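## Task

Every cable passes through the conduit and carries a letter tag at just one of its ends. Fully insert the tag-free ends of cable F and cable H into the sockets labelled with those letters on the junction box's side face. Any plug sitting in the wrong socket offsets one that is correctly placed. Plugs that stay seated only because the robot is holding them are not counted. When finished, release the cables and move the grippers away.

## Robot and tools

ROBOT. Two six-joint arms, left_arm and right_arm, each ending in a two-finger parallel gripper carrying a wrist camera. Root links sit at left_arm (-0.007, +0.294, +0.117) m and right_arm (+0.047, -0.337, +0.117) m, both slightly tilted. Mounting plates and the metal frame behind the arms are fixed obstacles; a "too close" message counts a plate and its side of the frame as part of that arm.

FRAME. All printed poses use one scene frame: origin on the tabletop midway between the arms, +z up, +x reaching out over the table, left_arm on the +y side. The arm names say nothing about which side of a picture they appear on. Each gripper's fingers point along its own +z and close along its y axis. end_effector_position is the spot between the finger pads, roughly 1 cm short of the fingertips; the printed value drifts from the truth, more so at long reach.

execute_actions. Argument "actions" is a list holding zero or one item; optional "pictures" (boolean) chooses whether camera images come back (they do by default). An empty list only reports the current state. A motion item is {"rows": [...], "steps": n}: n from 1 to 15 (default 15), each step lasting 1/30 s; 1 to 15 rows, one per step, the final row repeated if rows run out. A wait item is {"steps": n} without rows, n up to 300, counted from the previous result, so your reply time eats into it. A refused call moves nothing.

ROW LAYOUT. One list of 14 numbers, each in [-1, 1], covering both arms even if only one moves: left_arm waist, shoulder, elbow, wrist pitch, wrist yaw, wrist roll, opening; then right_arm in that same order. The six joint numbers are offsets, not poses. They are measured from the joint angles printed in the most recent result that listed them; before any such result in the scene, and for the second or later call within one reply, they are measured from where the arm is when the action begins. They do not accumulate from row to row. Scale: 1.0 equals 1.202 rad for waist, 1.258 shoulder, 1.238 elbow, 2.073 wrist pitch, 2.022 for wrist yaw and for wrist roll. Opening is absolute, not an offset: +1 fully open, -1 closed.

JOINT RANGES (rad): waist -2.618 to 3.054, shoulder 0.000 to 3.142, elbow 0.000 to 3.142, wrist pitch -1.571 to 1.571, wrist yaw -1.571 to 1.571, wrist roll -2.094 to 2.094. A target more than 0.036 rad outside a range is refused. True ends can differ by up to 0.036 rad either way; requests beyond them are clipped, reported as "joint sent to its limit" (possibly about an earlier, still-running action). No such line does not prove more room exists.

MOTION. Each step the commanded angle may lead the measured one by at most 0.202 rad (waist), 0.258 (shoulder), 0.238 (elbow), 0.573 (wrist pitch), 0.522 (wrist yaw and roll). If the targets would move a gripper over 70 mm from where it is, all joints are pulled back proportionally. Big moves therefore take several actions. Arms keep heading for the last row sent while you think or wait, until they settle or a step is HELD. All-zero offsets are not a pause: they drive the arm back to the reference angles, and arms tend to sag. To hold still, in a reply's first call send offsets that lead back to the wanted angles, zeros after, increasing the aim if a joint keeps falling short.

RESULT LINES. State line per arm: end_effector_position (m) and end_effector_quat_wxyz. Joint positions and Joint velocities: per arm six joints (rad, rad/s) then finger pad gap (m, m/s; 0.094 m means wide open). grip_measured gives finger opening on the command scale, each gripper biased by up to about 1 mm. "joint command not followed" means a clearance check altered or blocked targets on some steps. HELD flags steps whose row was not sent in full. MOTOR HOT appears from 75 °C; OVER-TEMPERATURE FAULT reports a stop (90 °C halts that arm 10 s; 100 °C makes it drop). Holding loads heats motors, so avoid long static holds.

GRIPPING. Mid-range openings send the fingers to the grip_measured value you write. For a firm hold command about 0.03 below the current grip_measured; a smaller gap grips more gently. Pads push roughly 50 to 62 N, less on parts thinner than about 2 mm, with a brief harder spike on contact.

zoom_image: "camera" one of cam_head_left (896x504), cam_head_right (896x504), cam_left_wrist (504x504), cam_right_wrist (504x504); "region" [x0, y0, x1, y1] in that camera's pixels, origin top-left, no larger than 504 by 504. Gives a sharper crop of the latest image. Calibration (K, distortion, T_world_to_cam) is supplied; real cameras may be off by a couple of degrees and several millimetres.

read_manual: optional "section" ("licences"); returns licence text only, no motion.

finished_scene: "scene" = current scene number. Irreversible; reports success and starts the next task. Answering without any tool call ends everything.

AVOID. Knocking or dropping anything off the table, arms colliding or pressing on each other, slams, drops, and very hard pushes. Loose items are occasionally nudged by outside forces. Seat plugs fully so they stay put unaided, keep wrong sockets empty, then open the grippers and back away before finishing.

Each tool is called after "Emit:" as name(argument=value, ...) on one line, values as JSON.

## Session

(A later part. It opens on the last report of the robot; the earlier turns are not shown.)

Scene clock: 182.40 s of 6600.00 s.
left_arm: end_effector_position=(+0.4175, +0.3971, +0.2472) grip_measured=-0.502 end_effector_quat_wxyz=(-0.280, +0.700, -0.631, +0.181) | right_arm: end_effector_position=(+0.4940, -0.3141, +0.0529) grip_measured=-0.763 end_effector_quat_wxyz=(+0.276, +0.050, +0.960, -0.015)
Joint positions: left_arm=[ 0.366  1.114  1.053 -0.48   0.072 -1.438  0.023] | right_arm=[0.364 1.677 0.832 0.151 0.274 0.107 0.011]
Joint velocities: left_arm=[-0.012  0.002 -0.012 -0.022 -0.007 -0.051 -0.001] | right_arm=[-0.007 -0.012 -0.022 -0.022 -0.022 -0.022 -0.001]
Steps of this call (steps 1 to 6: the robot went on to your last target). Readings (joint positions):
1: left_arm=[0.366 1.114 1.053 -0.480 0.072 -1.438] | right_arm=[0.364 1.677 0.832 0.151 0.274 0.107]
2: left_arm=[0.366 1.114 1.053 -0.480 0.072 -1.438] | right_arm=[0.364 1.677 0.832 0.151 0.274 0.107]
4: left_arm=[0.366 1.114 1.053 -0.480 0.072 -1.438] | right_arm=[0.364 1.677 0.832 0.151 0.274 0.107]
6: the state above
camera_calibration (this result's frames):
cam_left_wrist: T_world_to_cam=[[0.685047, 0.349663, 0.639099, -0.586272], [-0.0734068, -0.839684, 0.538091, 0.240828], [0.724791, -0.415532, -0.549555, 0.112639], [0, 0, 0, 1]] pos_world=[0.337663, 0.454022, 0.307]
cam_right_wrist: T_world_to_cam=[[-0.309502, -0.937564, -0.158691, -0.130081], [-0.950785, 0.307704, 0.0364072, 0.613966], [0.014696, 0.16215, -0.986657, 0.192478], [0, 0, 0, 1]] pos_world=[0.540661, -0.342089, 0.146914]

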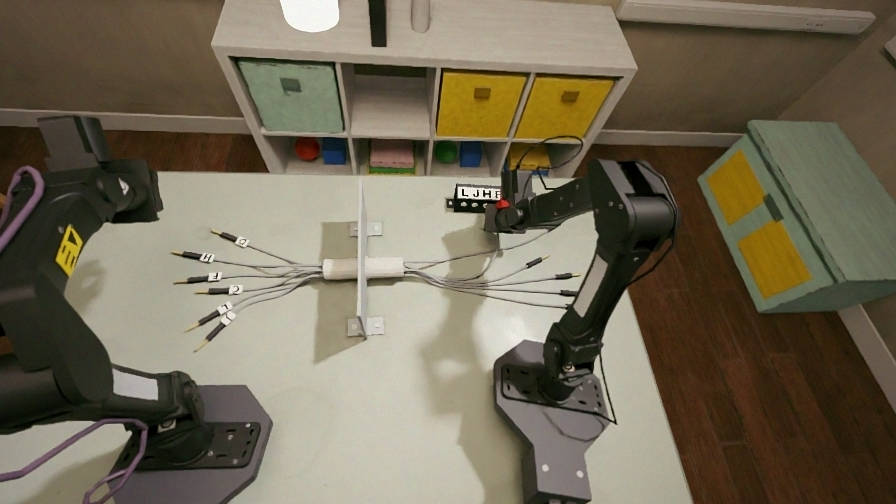

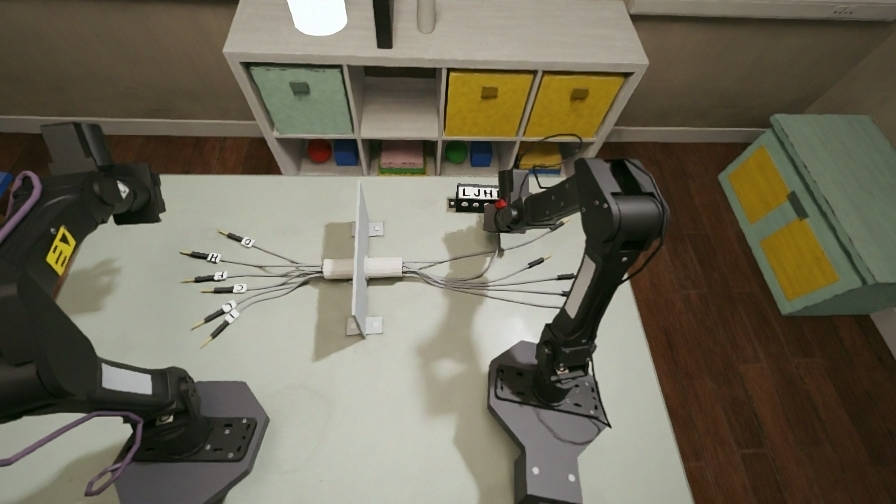

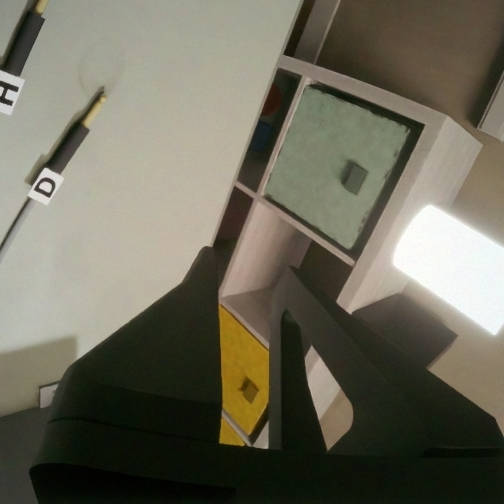

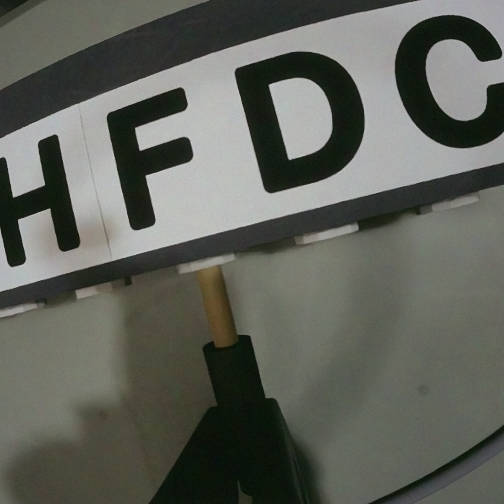

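Emit:
execute_actions(actions=[{"rows":[[0,0,0,0,0,0,-0.5,0,-0.02,0.03,-0.008,0,0,-0.86],[0,0,0,0,0,0,-0.5,0,-0.025,0.038,-0.016,0,0,-0.86],[0,0,0,0,0,0,-0.5,0,-0.03,0.046,-0.024,0,0,-0.86],[0,0,0,0,0,0,-0.5,0,-0.03,0.056,-0.034,0,0,-0.86]],"steps":12}], pictures=false)

Emit:
execute_actions(actions=[{"steps":6}])

Scene clock: 185.20 s of 6600.00 s.
left_arm: end_effector_position=(+0.4175, +0.3971, +0.2472) grip_measured=-0.502 end_effector_quat_wxyz=(-0.280, +0.700, -0.631, +0.181) | right_arm: end_effector_position=(+0.4940, -0.3144, +0.0541) grip_measured=-0.763 end_effector_quat_wxyz=(+0.260, +0.046, +0.964, -0.017)
Joint positions: left_arm=[ 0.366  1.114  1.053 -0.48   0.073 -1.438  0.023] | right_arm=[0.364 1.677 0.867 0.083 0.274 0.107 0.011]
Joint velocities: left_arm=[-0.002 -0.022 -0.002 -0.022  0.022 -0.037 -0.001] | right_arm=[ 0.007  0.002  0.017  0.022 -0.022 -0.051  0.001]
Steps of this call (steps 1 to 15: the robot went on to your last target; steps 16 to 72: nothing new was sent; steps 73 to 84: all 12 steps of this action). Readings (joint positions):
73: left_arm=[0.366 1.114 1.053 -0.480 0.072 -1.438] | right_arm=[0.364 1.677 0.832 0.150 0.274 0.107]
74: left_arm=[0.366 1.114 1.053 -0.480 0.073 -1.438] | right_arm=[0.364 1.677 0.835 0.146 0.274 0.107]
76: left_arm=[0.366 1.114 1.053 -0.480 0.073 -1.438] | right_arm=[0.364 1.677 0.848 0.122 0.274 0.107]
80: left_arm=[0.366 1.114 1.053 -0.480 0.073 -1.438] | right_arm=[0.364 1.677 0.865 0.089 0.274 0.107]
84: the state above

Scene clock: 185.40 s of 6600.00 s.
left_arm: end_effector_position=(+0.4175, +0.3971, +0.2472) grip_measured=-0.502 end_effector_quat_wxyz=(-0.280, +0.700, -0.631, +0.181) | right_arm: end_effector_position=(+0.4938, -0.3144, +0.0540) grip_measured=-0.763 end_effector_quat_wxyz=(+0.260, +0.046, +0.964, -0.017)
Joint positions: left_arm=[ 0.366  1.114  1.053 -0.48   0.073 -1.438  0.023] | right_arm=[0.364 1.677 0.868 0.081 0.274 0.107 0.011]
Joint velocities: left_arm=[-0.012  0.002 -0.002  0.125  0.022  0.037  0.   ] | right_arm=[ 0.007 -0.012  0.017 -0.007 -0.081 -0.007  0.   ]
Steps of this call (steps 1 to 6: the robot went on to your last target). Readings (joint positions):
1: left_arm=[0.366 1.114 1.053 -0.480 0.073 -1.438] | right_arm=[0.364 1.677 0.868 0.082 0.274 0.107]
2: left_arm=[0.366 1.114 1.053 -0.480 0.073 -1.438] | right_arm=[0.364 1.677 0.868 0.082 0.274 0.107]
4: left_arm=[0.366 1.114 1.053 -0.480 0.073 -1.438] | right_arm=[0.364 1.677 0.868 0.082 0.274 0.107]
6: the state above
camera_calibration (this result's frames):
cam_left_wrist: T_world_to_cam=[[0.685087, 0.349683, 0.639044, -0.586271], [-0.0736444, -0.839511, 0.538329, 0.240746], [0.724729, -0.415864, -0.549386, 0.112715], [0, 0, 0, 1]] pos_world=[0.337689, 0.453992, 0.306977]
cam_right_wrist: T_world_to_cam=[[-0.309152, -0.940102, -0.143642, -0.132032], [-0.950809, 0.302415, 0.0671347, 0.610497], [-0.019674, 0.157331, -0.98735, 0.209136], [0, 0, 0, 1]] pos_world=[0.543763, -0.341651, 0.14654]

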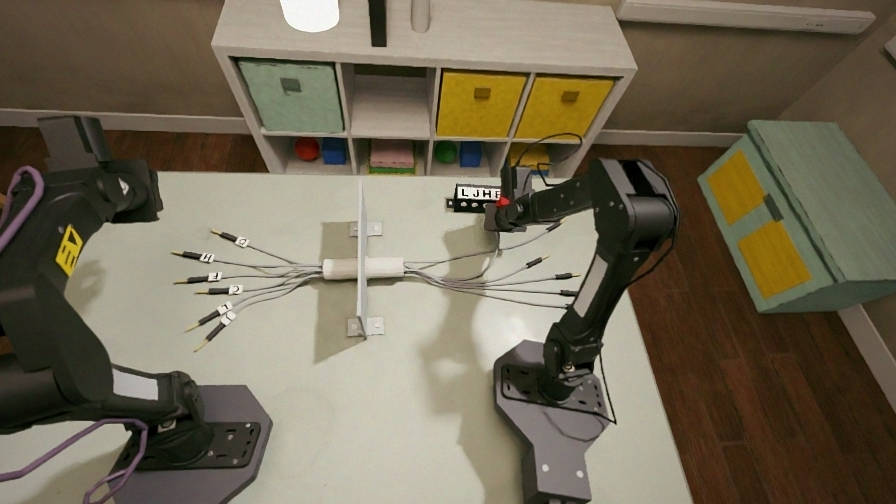

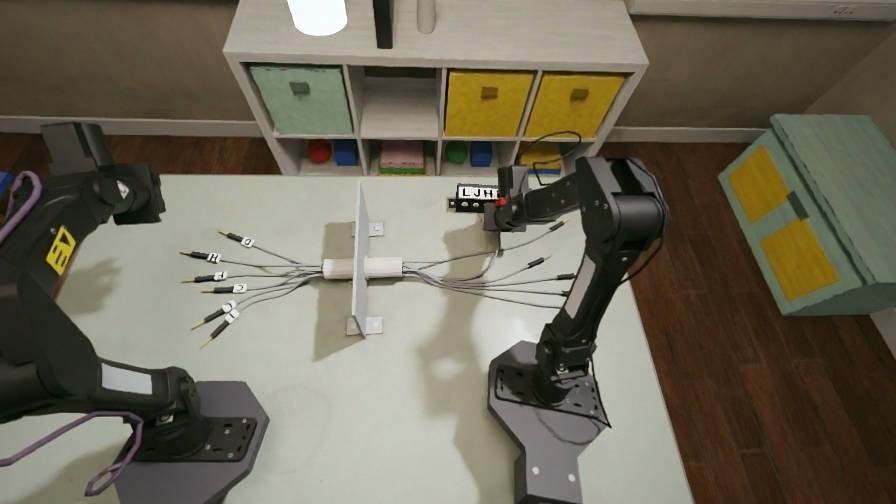

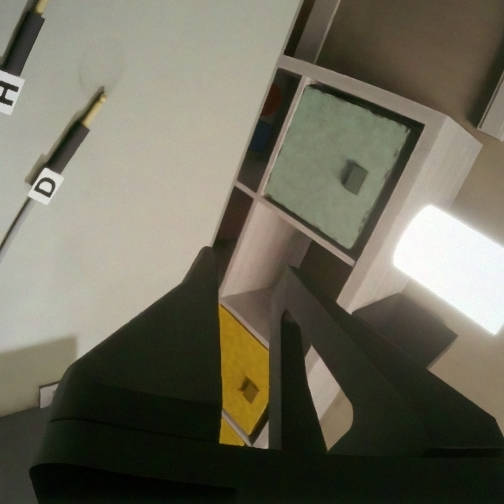

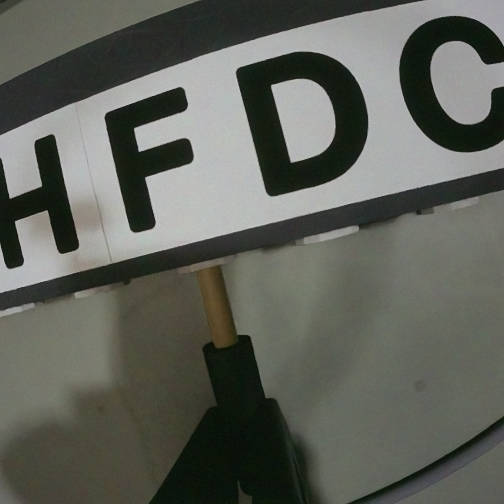

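Emit:
execute_actions(actions=[{"rows":[[0,0,0,0,0,0,-0.5,0,0,0.02,0.02,0,0,-0.86],[0,0,0,0,0,0,-0.5,0,0,0.028,0.04,0,0,-0.86],[0,0,0,0,0,0,-0.5,0,0.005,0.035,0.06,0,0,-0.86],[0,0,0,0,0,0,-0.5,0,0.01,0.042,0.07,0,0,-0.86],[0,0,0,0,0,0,-0.5,0,0.016,0.05,0.08,0,0,-0.86],[0,0,0,0,0,0,-0.5,0,0.022,0.058,0.08,0,0,-0.86],[0,0,0,0,0,0,-0.5,0,0.028,0.066,0.08,0,0,-0.86],[0,0,0,0,0,0,-0.5,0,0.034,0.074,0.08,0,0,-0.86]],"steps":15}], pictures=false)

Emit:
execute_actions(actions=[{"steps":6}])

Scene clock: 187.13 s of 6600.00 s.
left_arm: end_effector_position=(+0.4175, +0.3971, +0.2472) grip_measured=-0.502 end_effector_quat_wxyz=(-0.280, +0.700, -0.631, +0.181) | right_arm: end_effector_position=(+0.4997, -0.3149, +0.0534) grip_measured=-0.763 end_effector_quat_wxyz=(+0.262, +0.047, +0.964, -0.021)
Joint positions: left_arm=[ 0.366  1.114  1.053 -0.48   0.073 -1.438  0.023] | right_arm=[0.364 1.694 0.889 0.083 0.282 0.107 0.011]
Joint velocities: left_arm=[-0.027 -0.002 -0.002 -0.007  0.022 -0.007  0.   ] | right_arm=[ 0.002 -0.007 -0.002  0.007  0.007  0.022  0.   ]
Steps of this call (steps 1 to 15: the robot went on to your last target; steps 16 to 37: nothing new was sent; steps 38 to 52: all 15 steps of this action). Readings (joint positions):
38: left_arm=[0.366 1.114 1.053 -0.480 0.073 -1.438] | right_arm=[0.364 1.677 0.868 0.082 0.274 0.107]
39: left_arm=[0.366 1.114 1.053 -0.480 0.073 -1.438] | right_arm=[0.364 1.677 0.868 0.085 0.274 0.107]
41: left_arm=[0.366 1.114 1.053 -0.480 0.073 -1.438] | right_arm=[0.364 1.681 0.868 0.101 0.276 0.107]
45: left_arm=[0.366 1.114 1.053 -0.480 0.073 -1.438] | right_arm=[0.364 1.694 0.879 0.102 0.282 0.107]
52: the state above

Scene clock: 187.33 s of 6600.00 s.
left_arm: end_effector_position=(+0.4175, +0.3971, +0.2472) grip_measured=-0.502 end_effector_quat_wxyz=(-0.280, +0.700, -0.631, +0.181) | right_arm: end_effector_position=(+0.4997, -0.3149, +0.0535) grip_measured=-0.763 end_effector_quat_wxyz=(+0.262, +0.047, +0.964, -0.021)
Joint positions: left_arm=[ 0.366  1.114  1.053 -0.48   0.073 -1.438  0.023] | right_arm=[0.364 1.694 0.889 0.082 0.282 0.107 0.011]
Joint velocities: left_arm=[-0.007 -0.012 -0.022  0.051 -0.022 -0.022 -0.   ] | right_arm=[ 0.002  0.002  0.002  0.007  0.051  0.037 -0.   ]
Steps of this call (steps 1 to 6: the robot went on to your last target). Readings (joint positions):
1: left_arm=[0.366 1.114 1.053 -0.480 0.073 -1.438] | right_arm=[0.364 1.694 0.889 0.083 0.282 0.107]
2: left_arm=[0.366 1.114 1.053 -0.480 0.073 -1.438] | right_arm=[0.364 1.694 0.889 0.083 0.282 0.107]
4: left_arm=[0.366 1.114 1.053 -0.480 0.073 -1.438] | right_arm=[0.364 1.694 0.889 0.083 0.282 0.107]
6: the state above
camera_calibration (this result's frames):
cam_left_wrist: T_world_to_cam=[[0.685087, 0.349683, 0.639044, -0.586271], [-0.0736444, -0.839511, 0.538329, 0.240746], [0.724729, -0.415864, -0.549386, 0.112715], [0, 0, 0, 1]] pos_world=[0.337689, 0.453992, 0.306977]
cam_right_wrist: T_world_to_cam=[[-0.312836, -0.93949, -0.139617, -0.128886], [-0.949705, 0.307243, 0.0605248, 0.617614], [-0.0139663, 0.151529, -0.988354, 0.20411], [0, 0, 0, 1]] pos_world=[0.549081, -0.341773, 0.146357]

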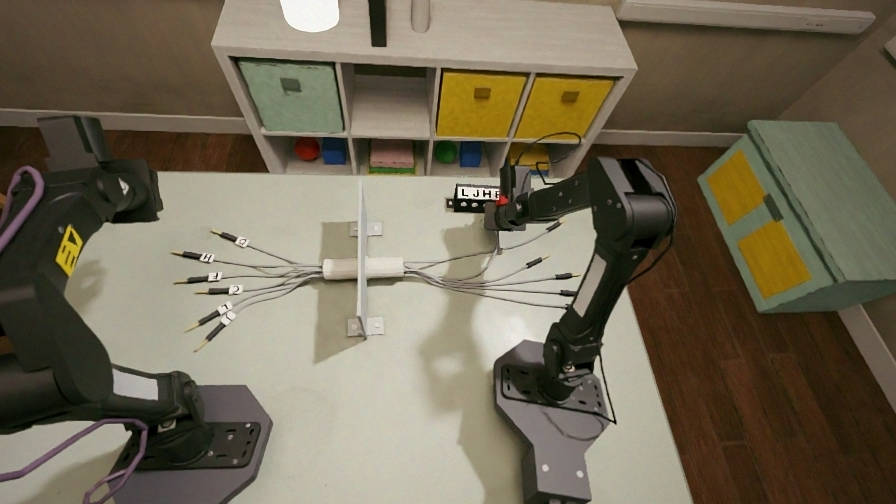

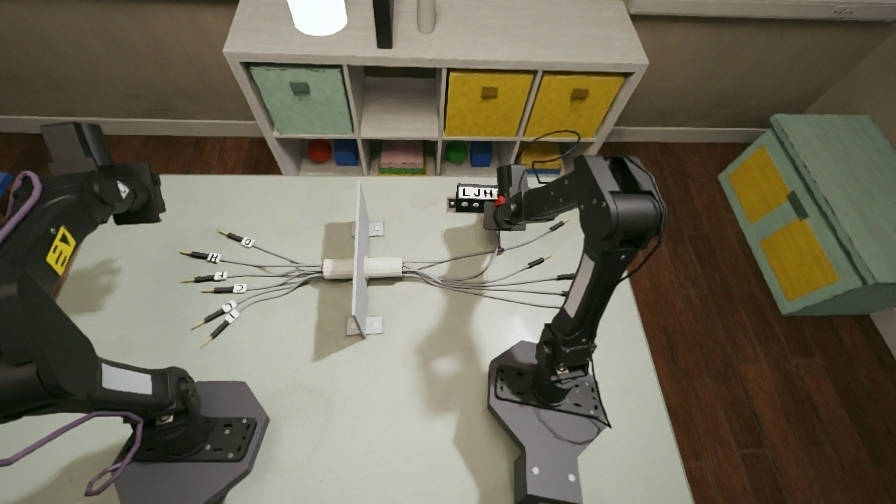

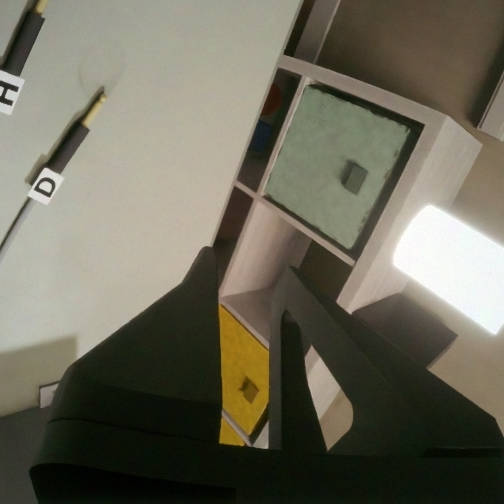

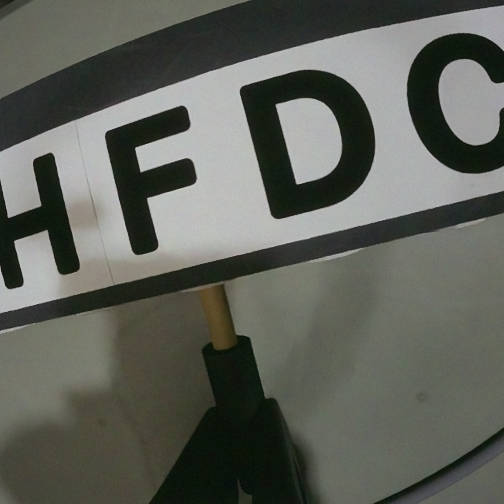

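Progress (6 mm). Repeat, stronger.

Emit:
execute_actions(actions=[{"rows":[[0,0,0,0,0,0,-0.5,0,0,0.03,0.05,0,0,-0.86],[0,0,0,0,0,0,-0.5,0,0.005,0.04,0.08,0,0,-0.86],[0,0,0,0,0,0,-0.5,0,0.01,0.05,0.1,0,0,-0.86],[0,0,0,0,0,0,-0.5,-0.004,0.016,0.06,0.1,0,0,-0.86],[0,0,0,0,0,0,-0.5,-0.008,0.022,0.07,0.1,0,0,-0.86],[0,0,0,0,0,0,-0.5,-0.01,0.028,0.08,0.1,0,0,-0.86],[0,0,0,0,0,0,-0.5,-0.012,0.034,0.09,0.1,0,0,-0.86],[0,0,0,0,0,0,-0.5,-0.012,0.04,0.1,0.1,0,0,-0.86]],"steps":15}], pictures=false)

Emit:
execute_actions(actions=[{"steps":6}])

Scene clock: 188.67 s of 6600.00 s.
left_arm: end_effector_position=(+0.4175, +0.3970, +0.2472) grip_measured=-0.502 end_effector_quat_wxyz=(-0.280, +0.700, -0.631, +0.182) | right_arm: end_effector_position=(+0.5007, -0.3153, +0.0530) grip_measured=-0.763 end_effector_quat_wxyz=(+0.248, +0.044, +0.967, -0.024)
Joint positions: left_arm=[ 0.366  1.114  1.053 -0.48   0.073 -1.438  0.023] | right_arm=[0.364 1.705 0.926 0.025 0.286 0.107 0.011]
Joint velocities: left_arm=[-0.007 -0.012 -0.012 -0.022  0.037 -0.007  0.001] | right_arm=[ 0.002 -0.017  0.017 -0.022  0.037  0.022 -0.001]
Steps of this call (steps 1 to 15: the robot went on to your last target; steps 16 to 25: nothing new was sent; steps 26 to 40: all 15 steps of this action). Readings (joint positions):
26: left_arm=[0.366 1.114 1.053 -0.480 0.073 -1.438] | right_arm=[0.364 1.694 0.889 0.080 0.282 0.107]
27: left_arm=[0.366 1.114 1.053 -0.480 0.073 -1.438] | right_arm=[0.364 1.694 0.889 0.081 0.282 0.107]
29: left_arm=[0.366 1.114 1.053 -0.480 0.073 -1.438] | right_arm=[0.364 1.694 0.889 0.083 0.282 0.107]
33: left_arm=[0.366 1.114 1.053 -0.480 0.073 -1.438] | right_arm=[0.364 1.701 0.907 0.059 0.285 0.107]
40: the state above

Scene clock: 188.87 s of 6600.00 s.
left_arm: end_effector_position=(+0.4175, +0.3970, +0.2472) grip_measured=-0.502 end_effector_quat_wxyz=(-0.280, +0.700, -0.631, +0.182) | right_arm: end_effector_position=(+0.5008, -0.3153, +0.0530) grip_measured=-0.763 end_effector_quat_wxyz=(+0.248, +0.044, +0.968, -0.024)
Joint positions: left_arm=[ 0.366  1.114  1.053 -0.48   0.073 -1.438  0.023] | right_arm=[0.364 1.705 0.927 0.024 0.286 0.107 0.011]
Joint velocities: left_arm=[ 0.012  0.002 -0.027  0.037 -0.037 -0.095 -0.   ] | right_arm=[-0.012  0.002 -0.027  0.037  0.051 -0.007 -0.001]
Steps of this call (steps 1 to 6: the robot went on to your last target). Readings (joint positions):
1: left_arm=[0.366 1.114 1.053 -0.480 0.073 -1.438] | right_arm=[0.364 1.705 0.926 0.025 0.286 0.107]
2: left_arm=[0.366 1.114 1.053 -0.480 0.073 -1.438] | right_arm=[0.364 1.705 0.926 0.024 0.286 0.107]
4: left_arm=[0.366 1.114 1.053 -0.480 0.073 -1.438] | right_arm=[0.364 1.705 0.927 0.024 0.286 0.107]
6: the state above
camera_calibration (this result's frames):
cam_left_wrist: T_world_to_cam=[[0.685128, 0.349704, 0.638989, -0.58627], [-0.0738819, -0.839338, 0.538566, 0.240664], [0.724666, -0.416197, -0.549217, 0.112792], [0, 0, 0, 1]] pos_world=[0.337714, 0.453963, 0.306954]
cam_right_wrist: T_world_to_cam=[[-0.313467, -0.941606, -0.12295, -0.130261], [-0.948535, 0.304352, 0.0874696, 0.615878], [-0.0449417, 0.144042, -0.988551, 0.216858], [0, 0, 0, 1]] pos_world=[0.553095, -0.341335, 0.144489]

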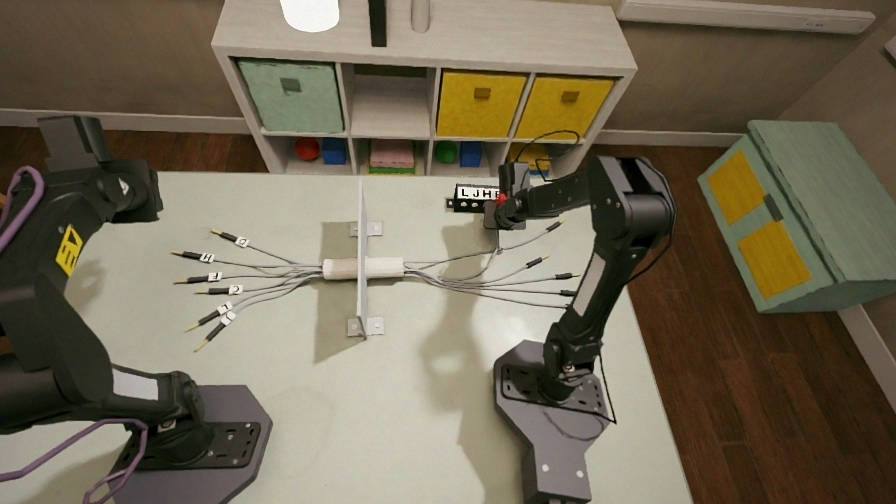

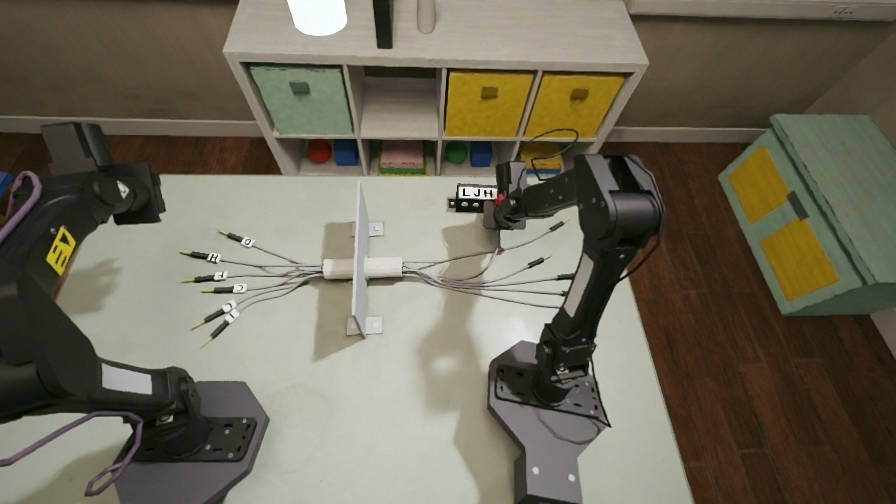

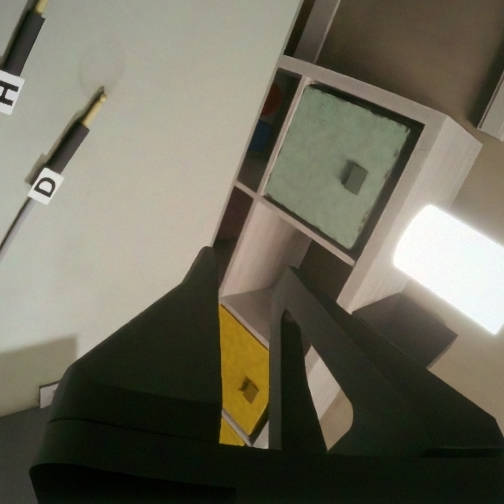

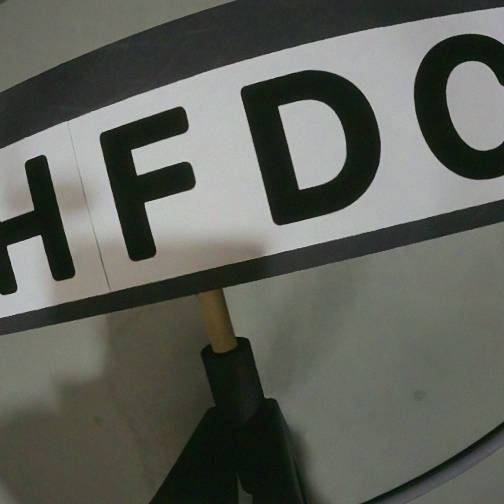

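Emit:
execute_actions(actions=[{"rows":[[0,0,0,0,0,0,-0.5,0,0,0.01,0.06,0,0,-0.86],[0,0,0,0,0,0,-0.5,0,0.005,0.01,0.1,0,0,-0.86],[0,0,0,0,0,0,-0.5,0,0.01,0.01,0.13,0,0,-0.86],[0,0,0,0,0,0,-0.5,0,0.015,0.01,0.16,0,0,-0.86],[0,0,0,0,0,0,-0.5,0,0.02,0.01,0.19,0,0,-0.86],[0,0,0,0,0,0,-0.5,0,0.025,0.01,0.22,0,0,-0.86],[0,0,0,0,0,0,-0.5,0,0.03,0.01,0.22,0,0,-0.86]],"steps":15}], pictures=false)

Emit:
execute_actions(actions=[{"steps":6}])

Scene clock: 190.77 s of 6600.00 s.
left_arm: end_effector_position=(+0.4175, +0.3970, +0.2472) grip_measured=-0.502 end_effector_quat_wxyz=(-0.280, +0.700, -0.631, +0.182) | right_arm: end_effector_position=(+0.5011, -0.3151, +0.0521) grip_measured=-0.763 end_effector_quat_wxyz=(+0.268, +0.048, +0.962, -0.030)
Joint positions: left_arm=[ 0.366  1.114  1.053 -0.48   0.073 -1.438  0.023] | right_arm=[0.373 1.705 0.886 0.105 0.309 0.107 0.011]
Joint velocities: left_arm=[ 0.012 -0.002  0.007 -0.037 -0.022  0.051  0.   ] | right_arm=[-0.007 -0.022 -0.012  0.11  -0.066  0.022 -0.002]
Steps of this call (steps 1 to 15: the robot went on to your last target; steps 16 to 42: nothing new was sent; steps 43 to 57: all 15 steps of this action). Readings (joint positions):
43: left_arm=[0.366 1.114 1.053 -0.480 0.073 -1.438] | right_arm=[0.364 1.705 0.926 0.018 0.286 0.107]
44: left_arm=[0.366 1.114 1.053 -0.480 0.073 -1.438] | right_arm=[0.364 1.705 0.926 0.021 0.286 0.107]
46: left_arm=[0.366 1.114 1.053 -0.480 0.073 -1.438] | right_arm=[0.364 1.705 0.920 0.035 0.286 0.107]
50: left_arm=[0.366 1.114 1.053 -0.480 0.073 -1.438] | right_arm=[0.369 1.705 0.895 0.087 0.299 0.107]
57: the state above

Scene clock: 190.97 s of 6600.00 s.
left_arm: end_effector_position=(+0.4175, +0.3970, +0.2472) grip_measured=-0.502 end_effector_quat_wxyz=(-0.280, +0.700, -0.631, +0.182) | right_arm: end_effector_position=(+0.5013, -0.3149, +0.0522) grip_measured=-0.763 end_effector_quat_wxyz=(+0.268, +0.048, +0.962, -0.030)
Joint positions: left_arm=[ 0.366  1.114  1.053 -0.48   0.073 -1.438  0.023] | right_arm=[0.373 1.705 0.885 0.106 0.309 0.107 0.011]
Joint velocities: left_arm=[-0.007 -0.002 -0.012  0.022  0.007  0.037 -0.   ] | right_arm=[ 0.012  0.002 -0.002  0.022 -0.051 -0.051 -0.001]
Steps of this call (steps 1 to 6: the robot went on to your last target). Readings (joint positions):
1: left_arm=[0.366 1.114 1.053 -0.480 0.073 -1.438] | right_arm=[0.373 1.705 0.886 0.105 0.309 0.107]
2: left_arm=[0.366 1.114 1.053 -0.480 0.073 -1.438] | right_arm=[0.373 1.705 0.885 0.106 0.309 0.107]
4: left_arm=[0.366 1.114 1.053 -0.480 0.073 -1.438] | right_arm=[0.373 1.705 0.885 0.106 0.309 0.107]
6: the state above
camera_calibration (this result's frames):
cam_left_wrist: T_world_to_cam=[[0.685128, 0.349704, 0.638989, -0.58627], [-0.0738819, -0.839338, 0.538566, 0.240664], [0.724666, -0.416197, -0.549217, 0.112792], [0, 0, 0, 1]] pos_world=[0.337714, 0.453963, 0.306954]
cam_right_wrist: T_world_to_cam=[[-0.317785, -0.939833, -0.125408, -0.127017], [-0.948162, 0.314778, 0.0436418, 0.621713], [-0.00154031, 0.132776, -0.991145, 0.19093], [0, 0, 0, 1]] pos_world=[0.549414, -0.340427, 0.146177]

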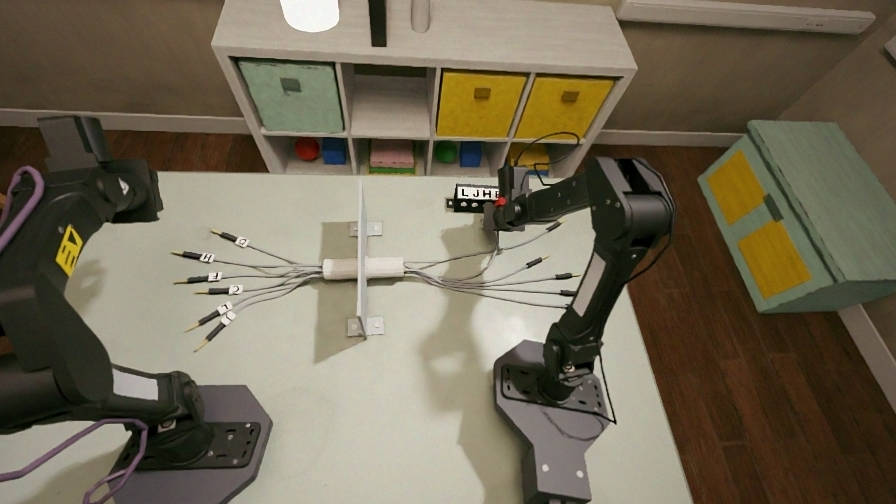

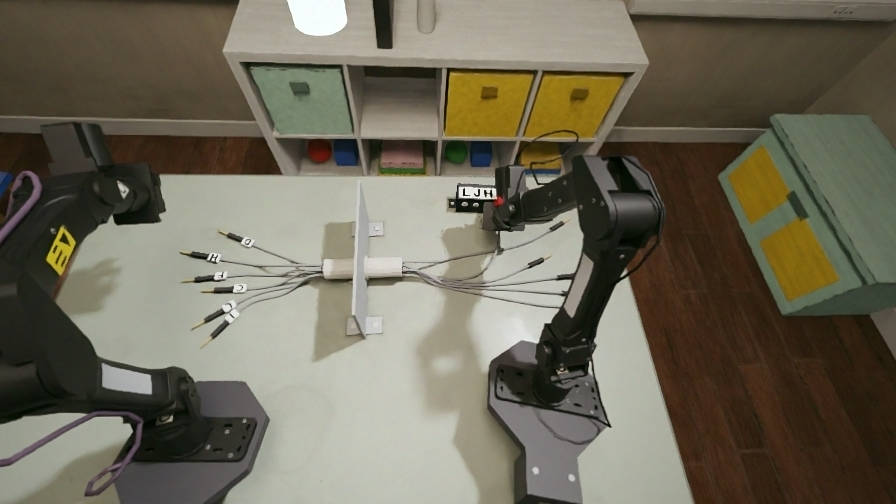

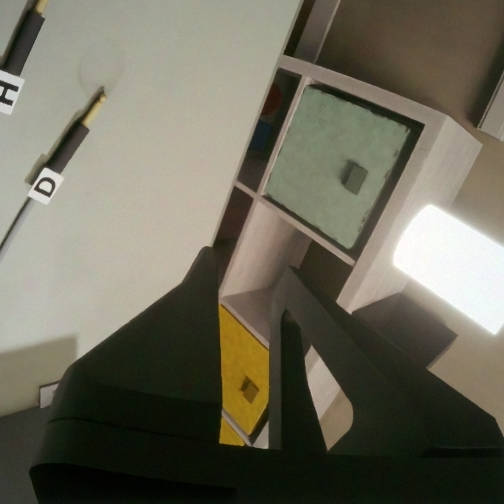

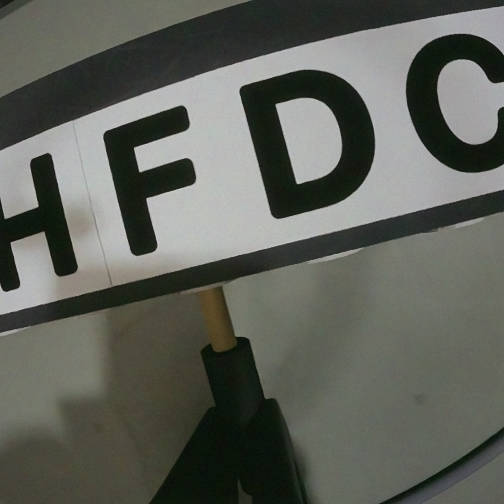

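Emit:
execute_actions(actions=[{"rows":[[0,0,0,0,0,0,-0.5,-0.01,-0.01,0.02,0.04,-0.01,-0.005,-0.86],[0,0,0,0,0,0,-0.5,-0.015,-0.02,0.035,0.07,-0.02,-0.01,-0.86],[0,0,0,0,0,0,-0.5,-0.02,-0.02,0.05,0.1,-0.03,-0.015,-0.86],[0,0,0,0,0,0,-0.5,-0.025,-0.02,0.065,0.125,-0.035,-0.02,-0.86],[0,0,0,0,0,0,-0.5,-0.025,-0.02,0.08,0.15,-0.035,-0.02,-0.86],[0,0,0,0,0,0,-0.5,-0.025,-0.02,0.09,0.17,-0.035,-0.02,-0.86],[0,0,0,0,0,0,-0.5,-0.025,-0.02,0.1,0.19,-0.035,-0.02,-0.86]],"steps":15}], pictures=false)

Emit:
execute_actions(actions=[{"steps":6}])

Scene clock: 194.07 s of 6600.00 s.
left_arm: end_effector_position=(+0.4175, +0.3970, +0.2472) grip_measured=-0.502 end_effector_quat_wxyz=(-0.280, +0.700, -0.631, +0.182) | right_arm: end_effector_position=(+0.5001, -0.3149, +0.0525) grip_measured=-0.763 end_effector_quat_wxyz=(+0.265, +0.042, +0.963, -0.026)
Joint positions: left_arm=[ 0.366  1.114  1.053 -0.48   0.073 -1.438  0.023] | right_arm=[0.367 1.699 0.884 0.098 0.293 0.094 0.011]
Joint velocities: left_arm=[-0.012  0.002 -0.002 -0.007 -0.037 -0.037  0.001] | right_arm=[ 0.002 -0.007 -0.012  0.007  0.051  0.007 -0.001]
Steps of this call (steps 1 to 15: the robot went on to your last target; steps 16 to 78: nothing new was sent; steps 79 to 93: all 15 steps of this action). Readings (joint positions):
79: left_arm=[0.366 1.114 1.053 -0.480 0.073 -1.438] | right_arm=[0.373 1.702 0.884 0.095 0.309 0.106]
80: left_arm=[0.366 1.114 1.053 -0.480 0.073 -1.438] | right_arm=[0.372 1.699 0.884 0.095 0.304 0.104]
82: left_arm=[0.366 1.114 1.053 -0.480 0.073 -1.438] | right_arm=[0.368 1.699 0.884 0.098 0.295 0.098]
86: left_arm=[0.366 1.114 1.053 -0.480 0.073 -1.438] | right_arm=[0.367 1.699 0.884 0.098 0.293 0.095]
93: the state above

Scene clock: 194.27 s of 6600.00 s.
left_arm: end_effector_position=(+0.4175, +0.3970, +0.2472) grip_measured=-0.502 end_effector_quat_wxyz=(-0.280, +0.700, -0.631, +0.182) | right_arm: end_effector_position=(+0.5001, -0.3149, +0.0525) grip_measured=-0.763 end_effector_quat_wxyz=(+0.265, +0.042, +0.963, -0.026)
Joint positions: left_arm=[ 0.366  1.114  1.053 -0.48   0.073 -1.438  0.023] | right_arm=[0.367 1.699 0.884 0.098 0.293 0.094 0.011]
Joint velocities: left_arm=[-0.017  0.007 -0.017 -0.066  0.007 -0.081  0.001] | right_arm=[ 0.007 -0.007  0.007  0.051 -0.081 -0.022  0.001]
Steps of this call (steps 1 to 6: the robot went on to your last target). Readings (joint positions):
1: left_arm=[0.366 1.114 1.053 -0.480 0.073 -1.438] | right_arm=[0.367 1.699 0.884 0.098 0.293 0.094]
2: left_arm=[0.366 1.114 1.053 -0.480 0.073 -1.438] | right_arm=[0.367 1.699 0.884 0.098 0.293 0.094]
4: left_arm=[0.366 1.114 1.053 -0.480 0.073 -1.438] | right_arm=[0.367 1.699 0.884 0.098 0.293 0.094]
6: the state above
camera_calibration (this result's frames):
cam_left_wrist: T_world_to_cam=[[0.685128, 0.349704, 0.638989, -0.58627], [-0.0738819, -0.839338, 0.538566, 0.240664], [0.724666, -0.416197, -0.549217, 0.112792], [0, 0, 0, 1]] pos_world=[0.337714, 0.453963, 0.306954]
cam_right_wrist: T_world_to_cam=[[-0.3046, -0.943813, -0.128198, -0.135037], [-0.95243, 0.300432, 0.0511632, 0.617795], [-0.00977376, 0.137684, -0.990428, 0.196787], [0, 0, 0, 1]] pos_world=[0.549197, -0.340149, 0.145984]

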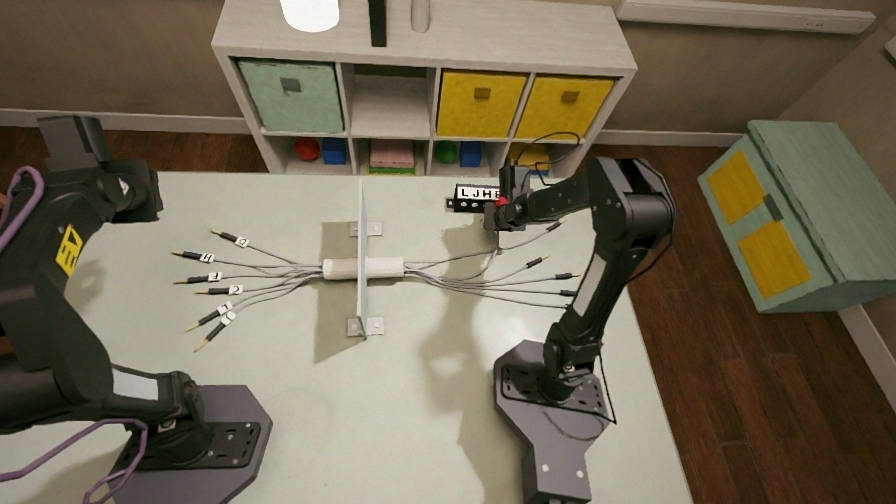

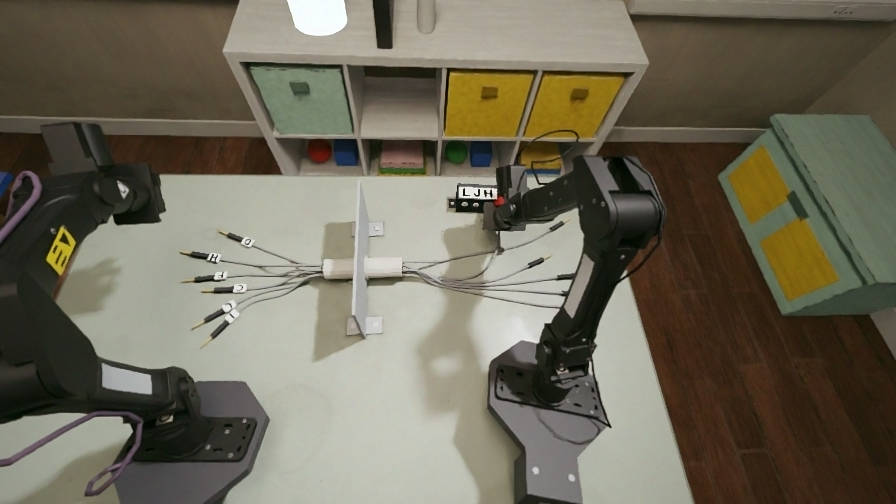

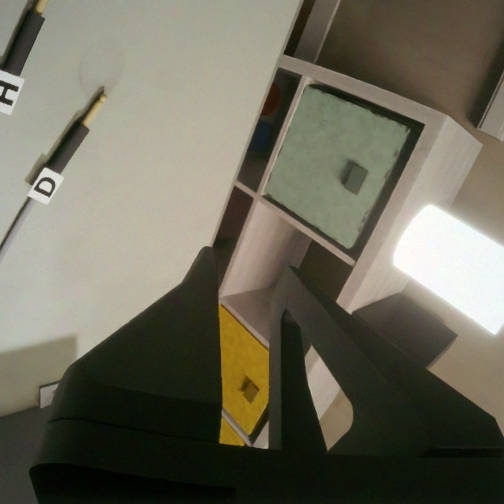

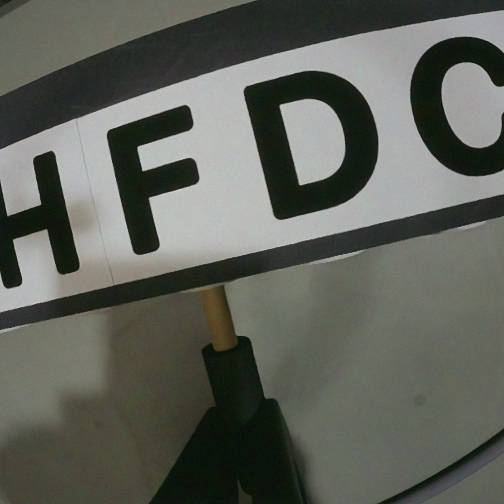

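Emit:
execute_actions(actions=[])

Scene clock: 197.83 s of 6600.00 s.
left_arm: end_effector_position=(+0.4175, +0.3970, +0.2472) grip_measured=-0.502 end_effector_quat_wxyz=(-0.280, +0.700, -0.631, +0.182) | right_arm: end_effector_position=(+0.5001, -0.3149, +0.0525) grip_measured=-0.763 end_effector_quat_wxyz=(+0.265, +0.042, +0.963, -0.026)
Joint positions: left_arm=[ 0.366  1.114  1.053 -0.48   0.073 -1.438  0.023] | right_arm=[0.367 1.699 0.884 0.098 0.293 0.094 0.011]
Joint velocities: left_arm=[ 0.002 -0.002 -0.002 -0.037 -0.022 -0.007  0.001] | right_arm=[ 0.017 -0.007 -0.002 -0.022  0.007 -0.022 -0.   ]
Steps of this call (steps 1 to 15: the robot went on to your last target; steps 16 to 90: nothing new was sent; then 0.57 s passed at rest). Readings (joint positions):
1: left_arm=[0.366 1.114 1.053 -0.480 0.073 -1.438] | right_arm=[0.367 1.699 0.884 0.098 0.293 0.094]
2: left_arm=[0.366 1.114 1.053 -0.480 0.073 -1.438] | right_arm=[0.367 1.699 0.884 0.098 0.293 0.094]
4: left_arm=[0.366 1.114 1.053 -0.480 0.073 -1.438] | right_arm=[0.367 1.699 0.884 0.098 0.293 0.094]
8: left_arm=[0.366 1.114 1.053 -0.480 0.073 -1.438] | right_arm=[0.367 1.699 0.884 0.098 0.293 0.094]
90: the state above
All arms were judged still, so your last target was given up. Only a new action makes them travel on or press farther. Fingers that are still opening or closing keep moving.
camera_calibration (this result's frames):
cam_left_wrist: T_world_to_cam=[[0.685128, 0.349704, 0.638989, -0.58627], [-0.0738819, -0.839338, 0.538566, 0.240664], [0.724666, -0.416197, -0.549217, 0.112792], [0, 0, 0, 1]] pos_world=[0.337714, 0.453963, 0.306954]
cam_right_wrist: T_world_to_cam=[[-0.3046, -0.943813, -0.128198, -0.135037], [-0.95243, 0.300432, 0.0511632, 0.617795], [-0.00977376, 0.137684, -0.990428, 0.196787], [0, 0, 0, 1]] pos_world=[0.549197, -0.340149, 0.145984]

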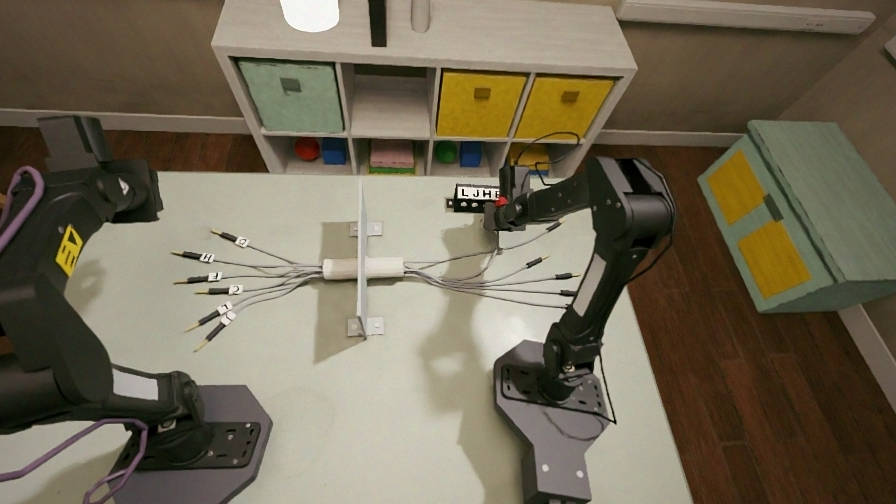

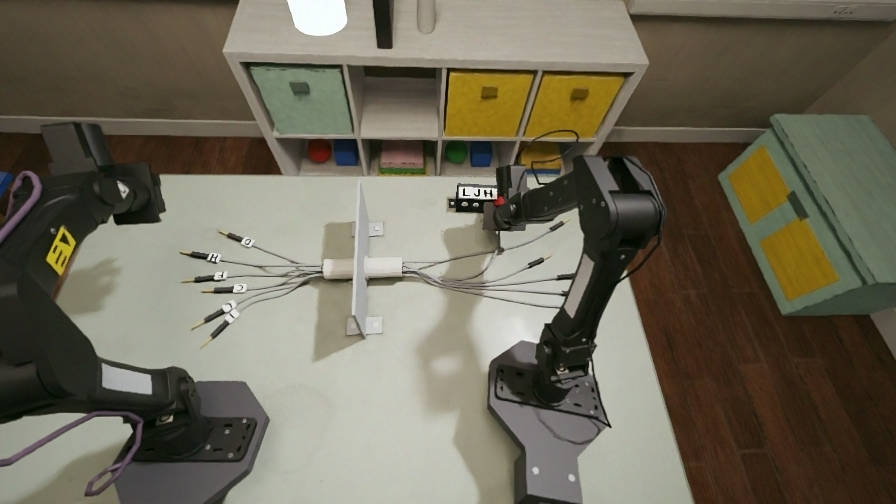

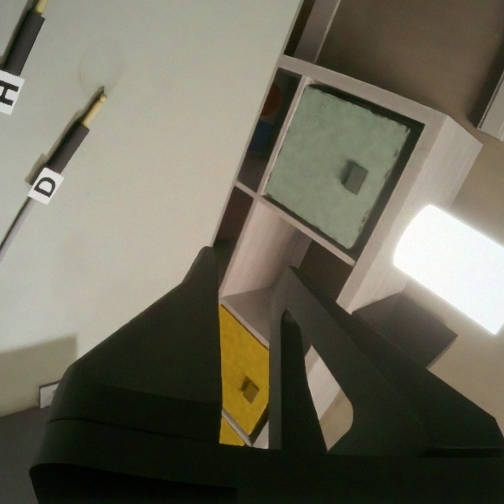

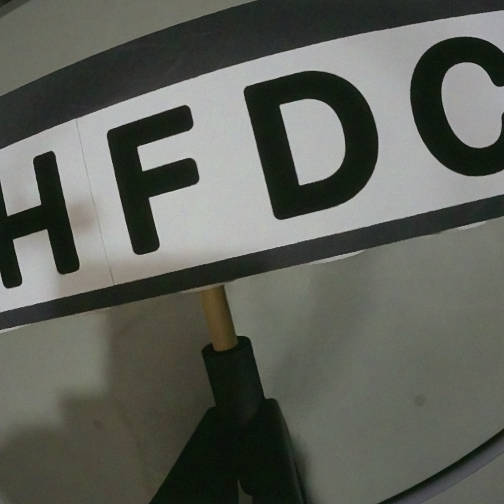

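Emit:
zoom_image(camera="cam_head_left", region=[150, 160, 620, 360])

Region (150, 160, 620, 360) of cam_head_left's 896x504 image, scaled by 1.072, with more detail than that image has; it fills the top 214 rows of this view, and the rest is white.

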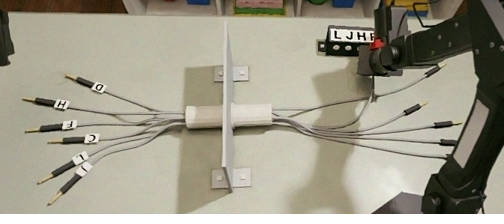

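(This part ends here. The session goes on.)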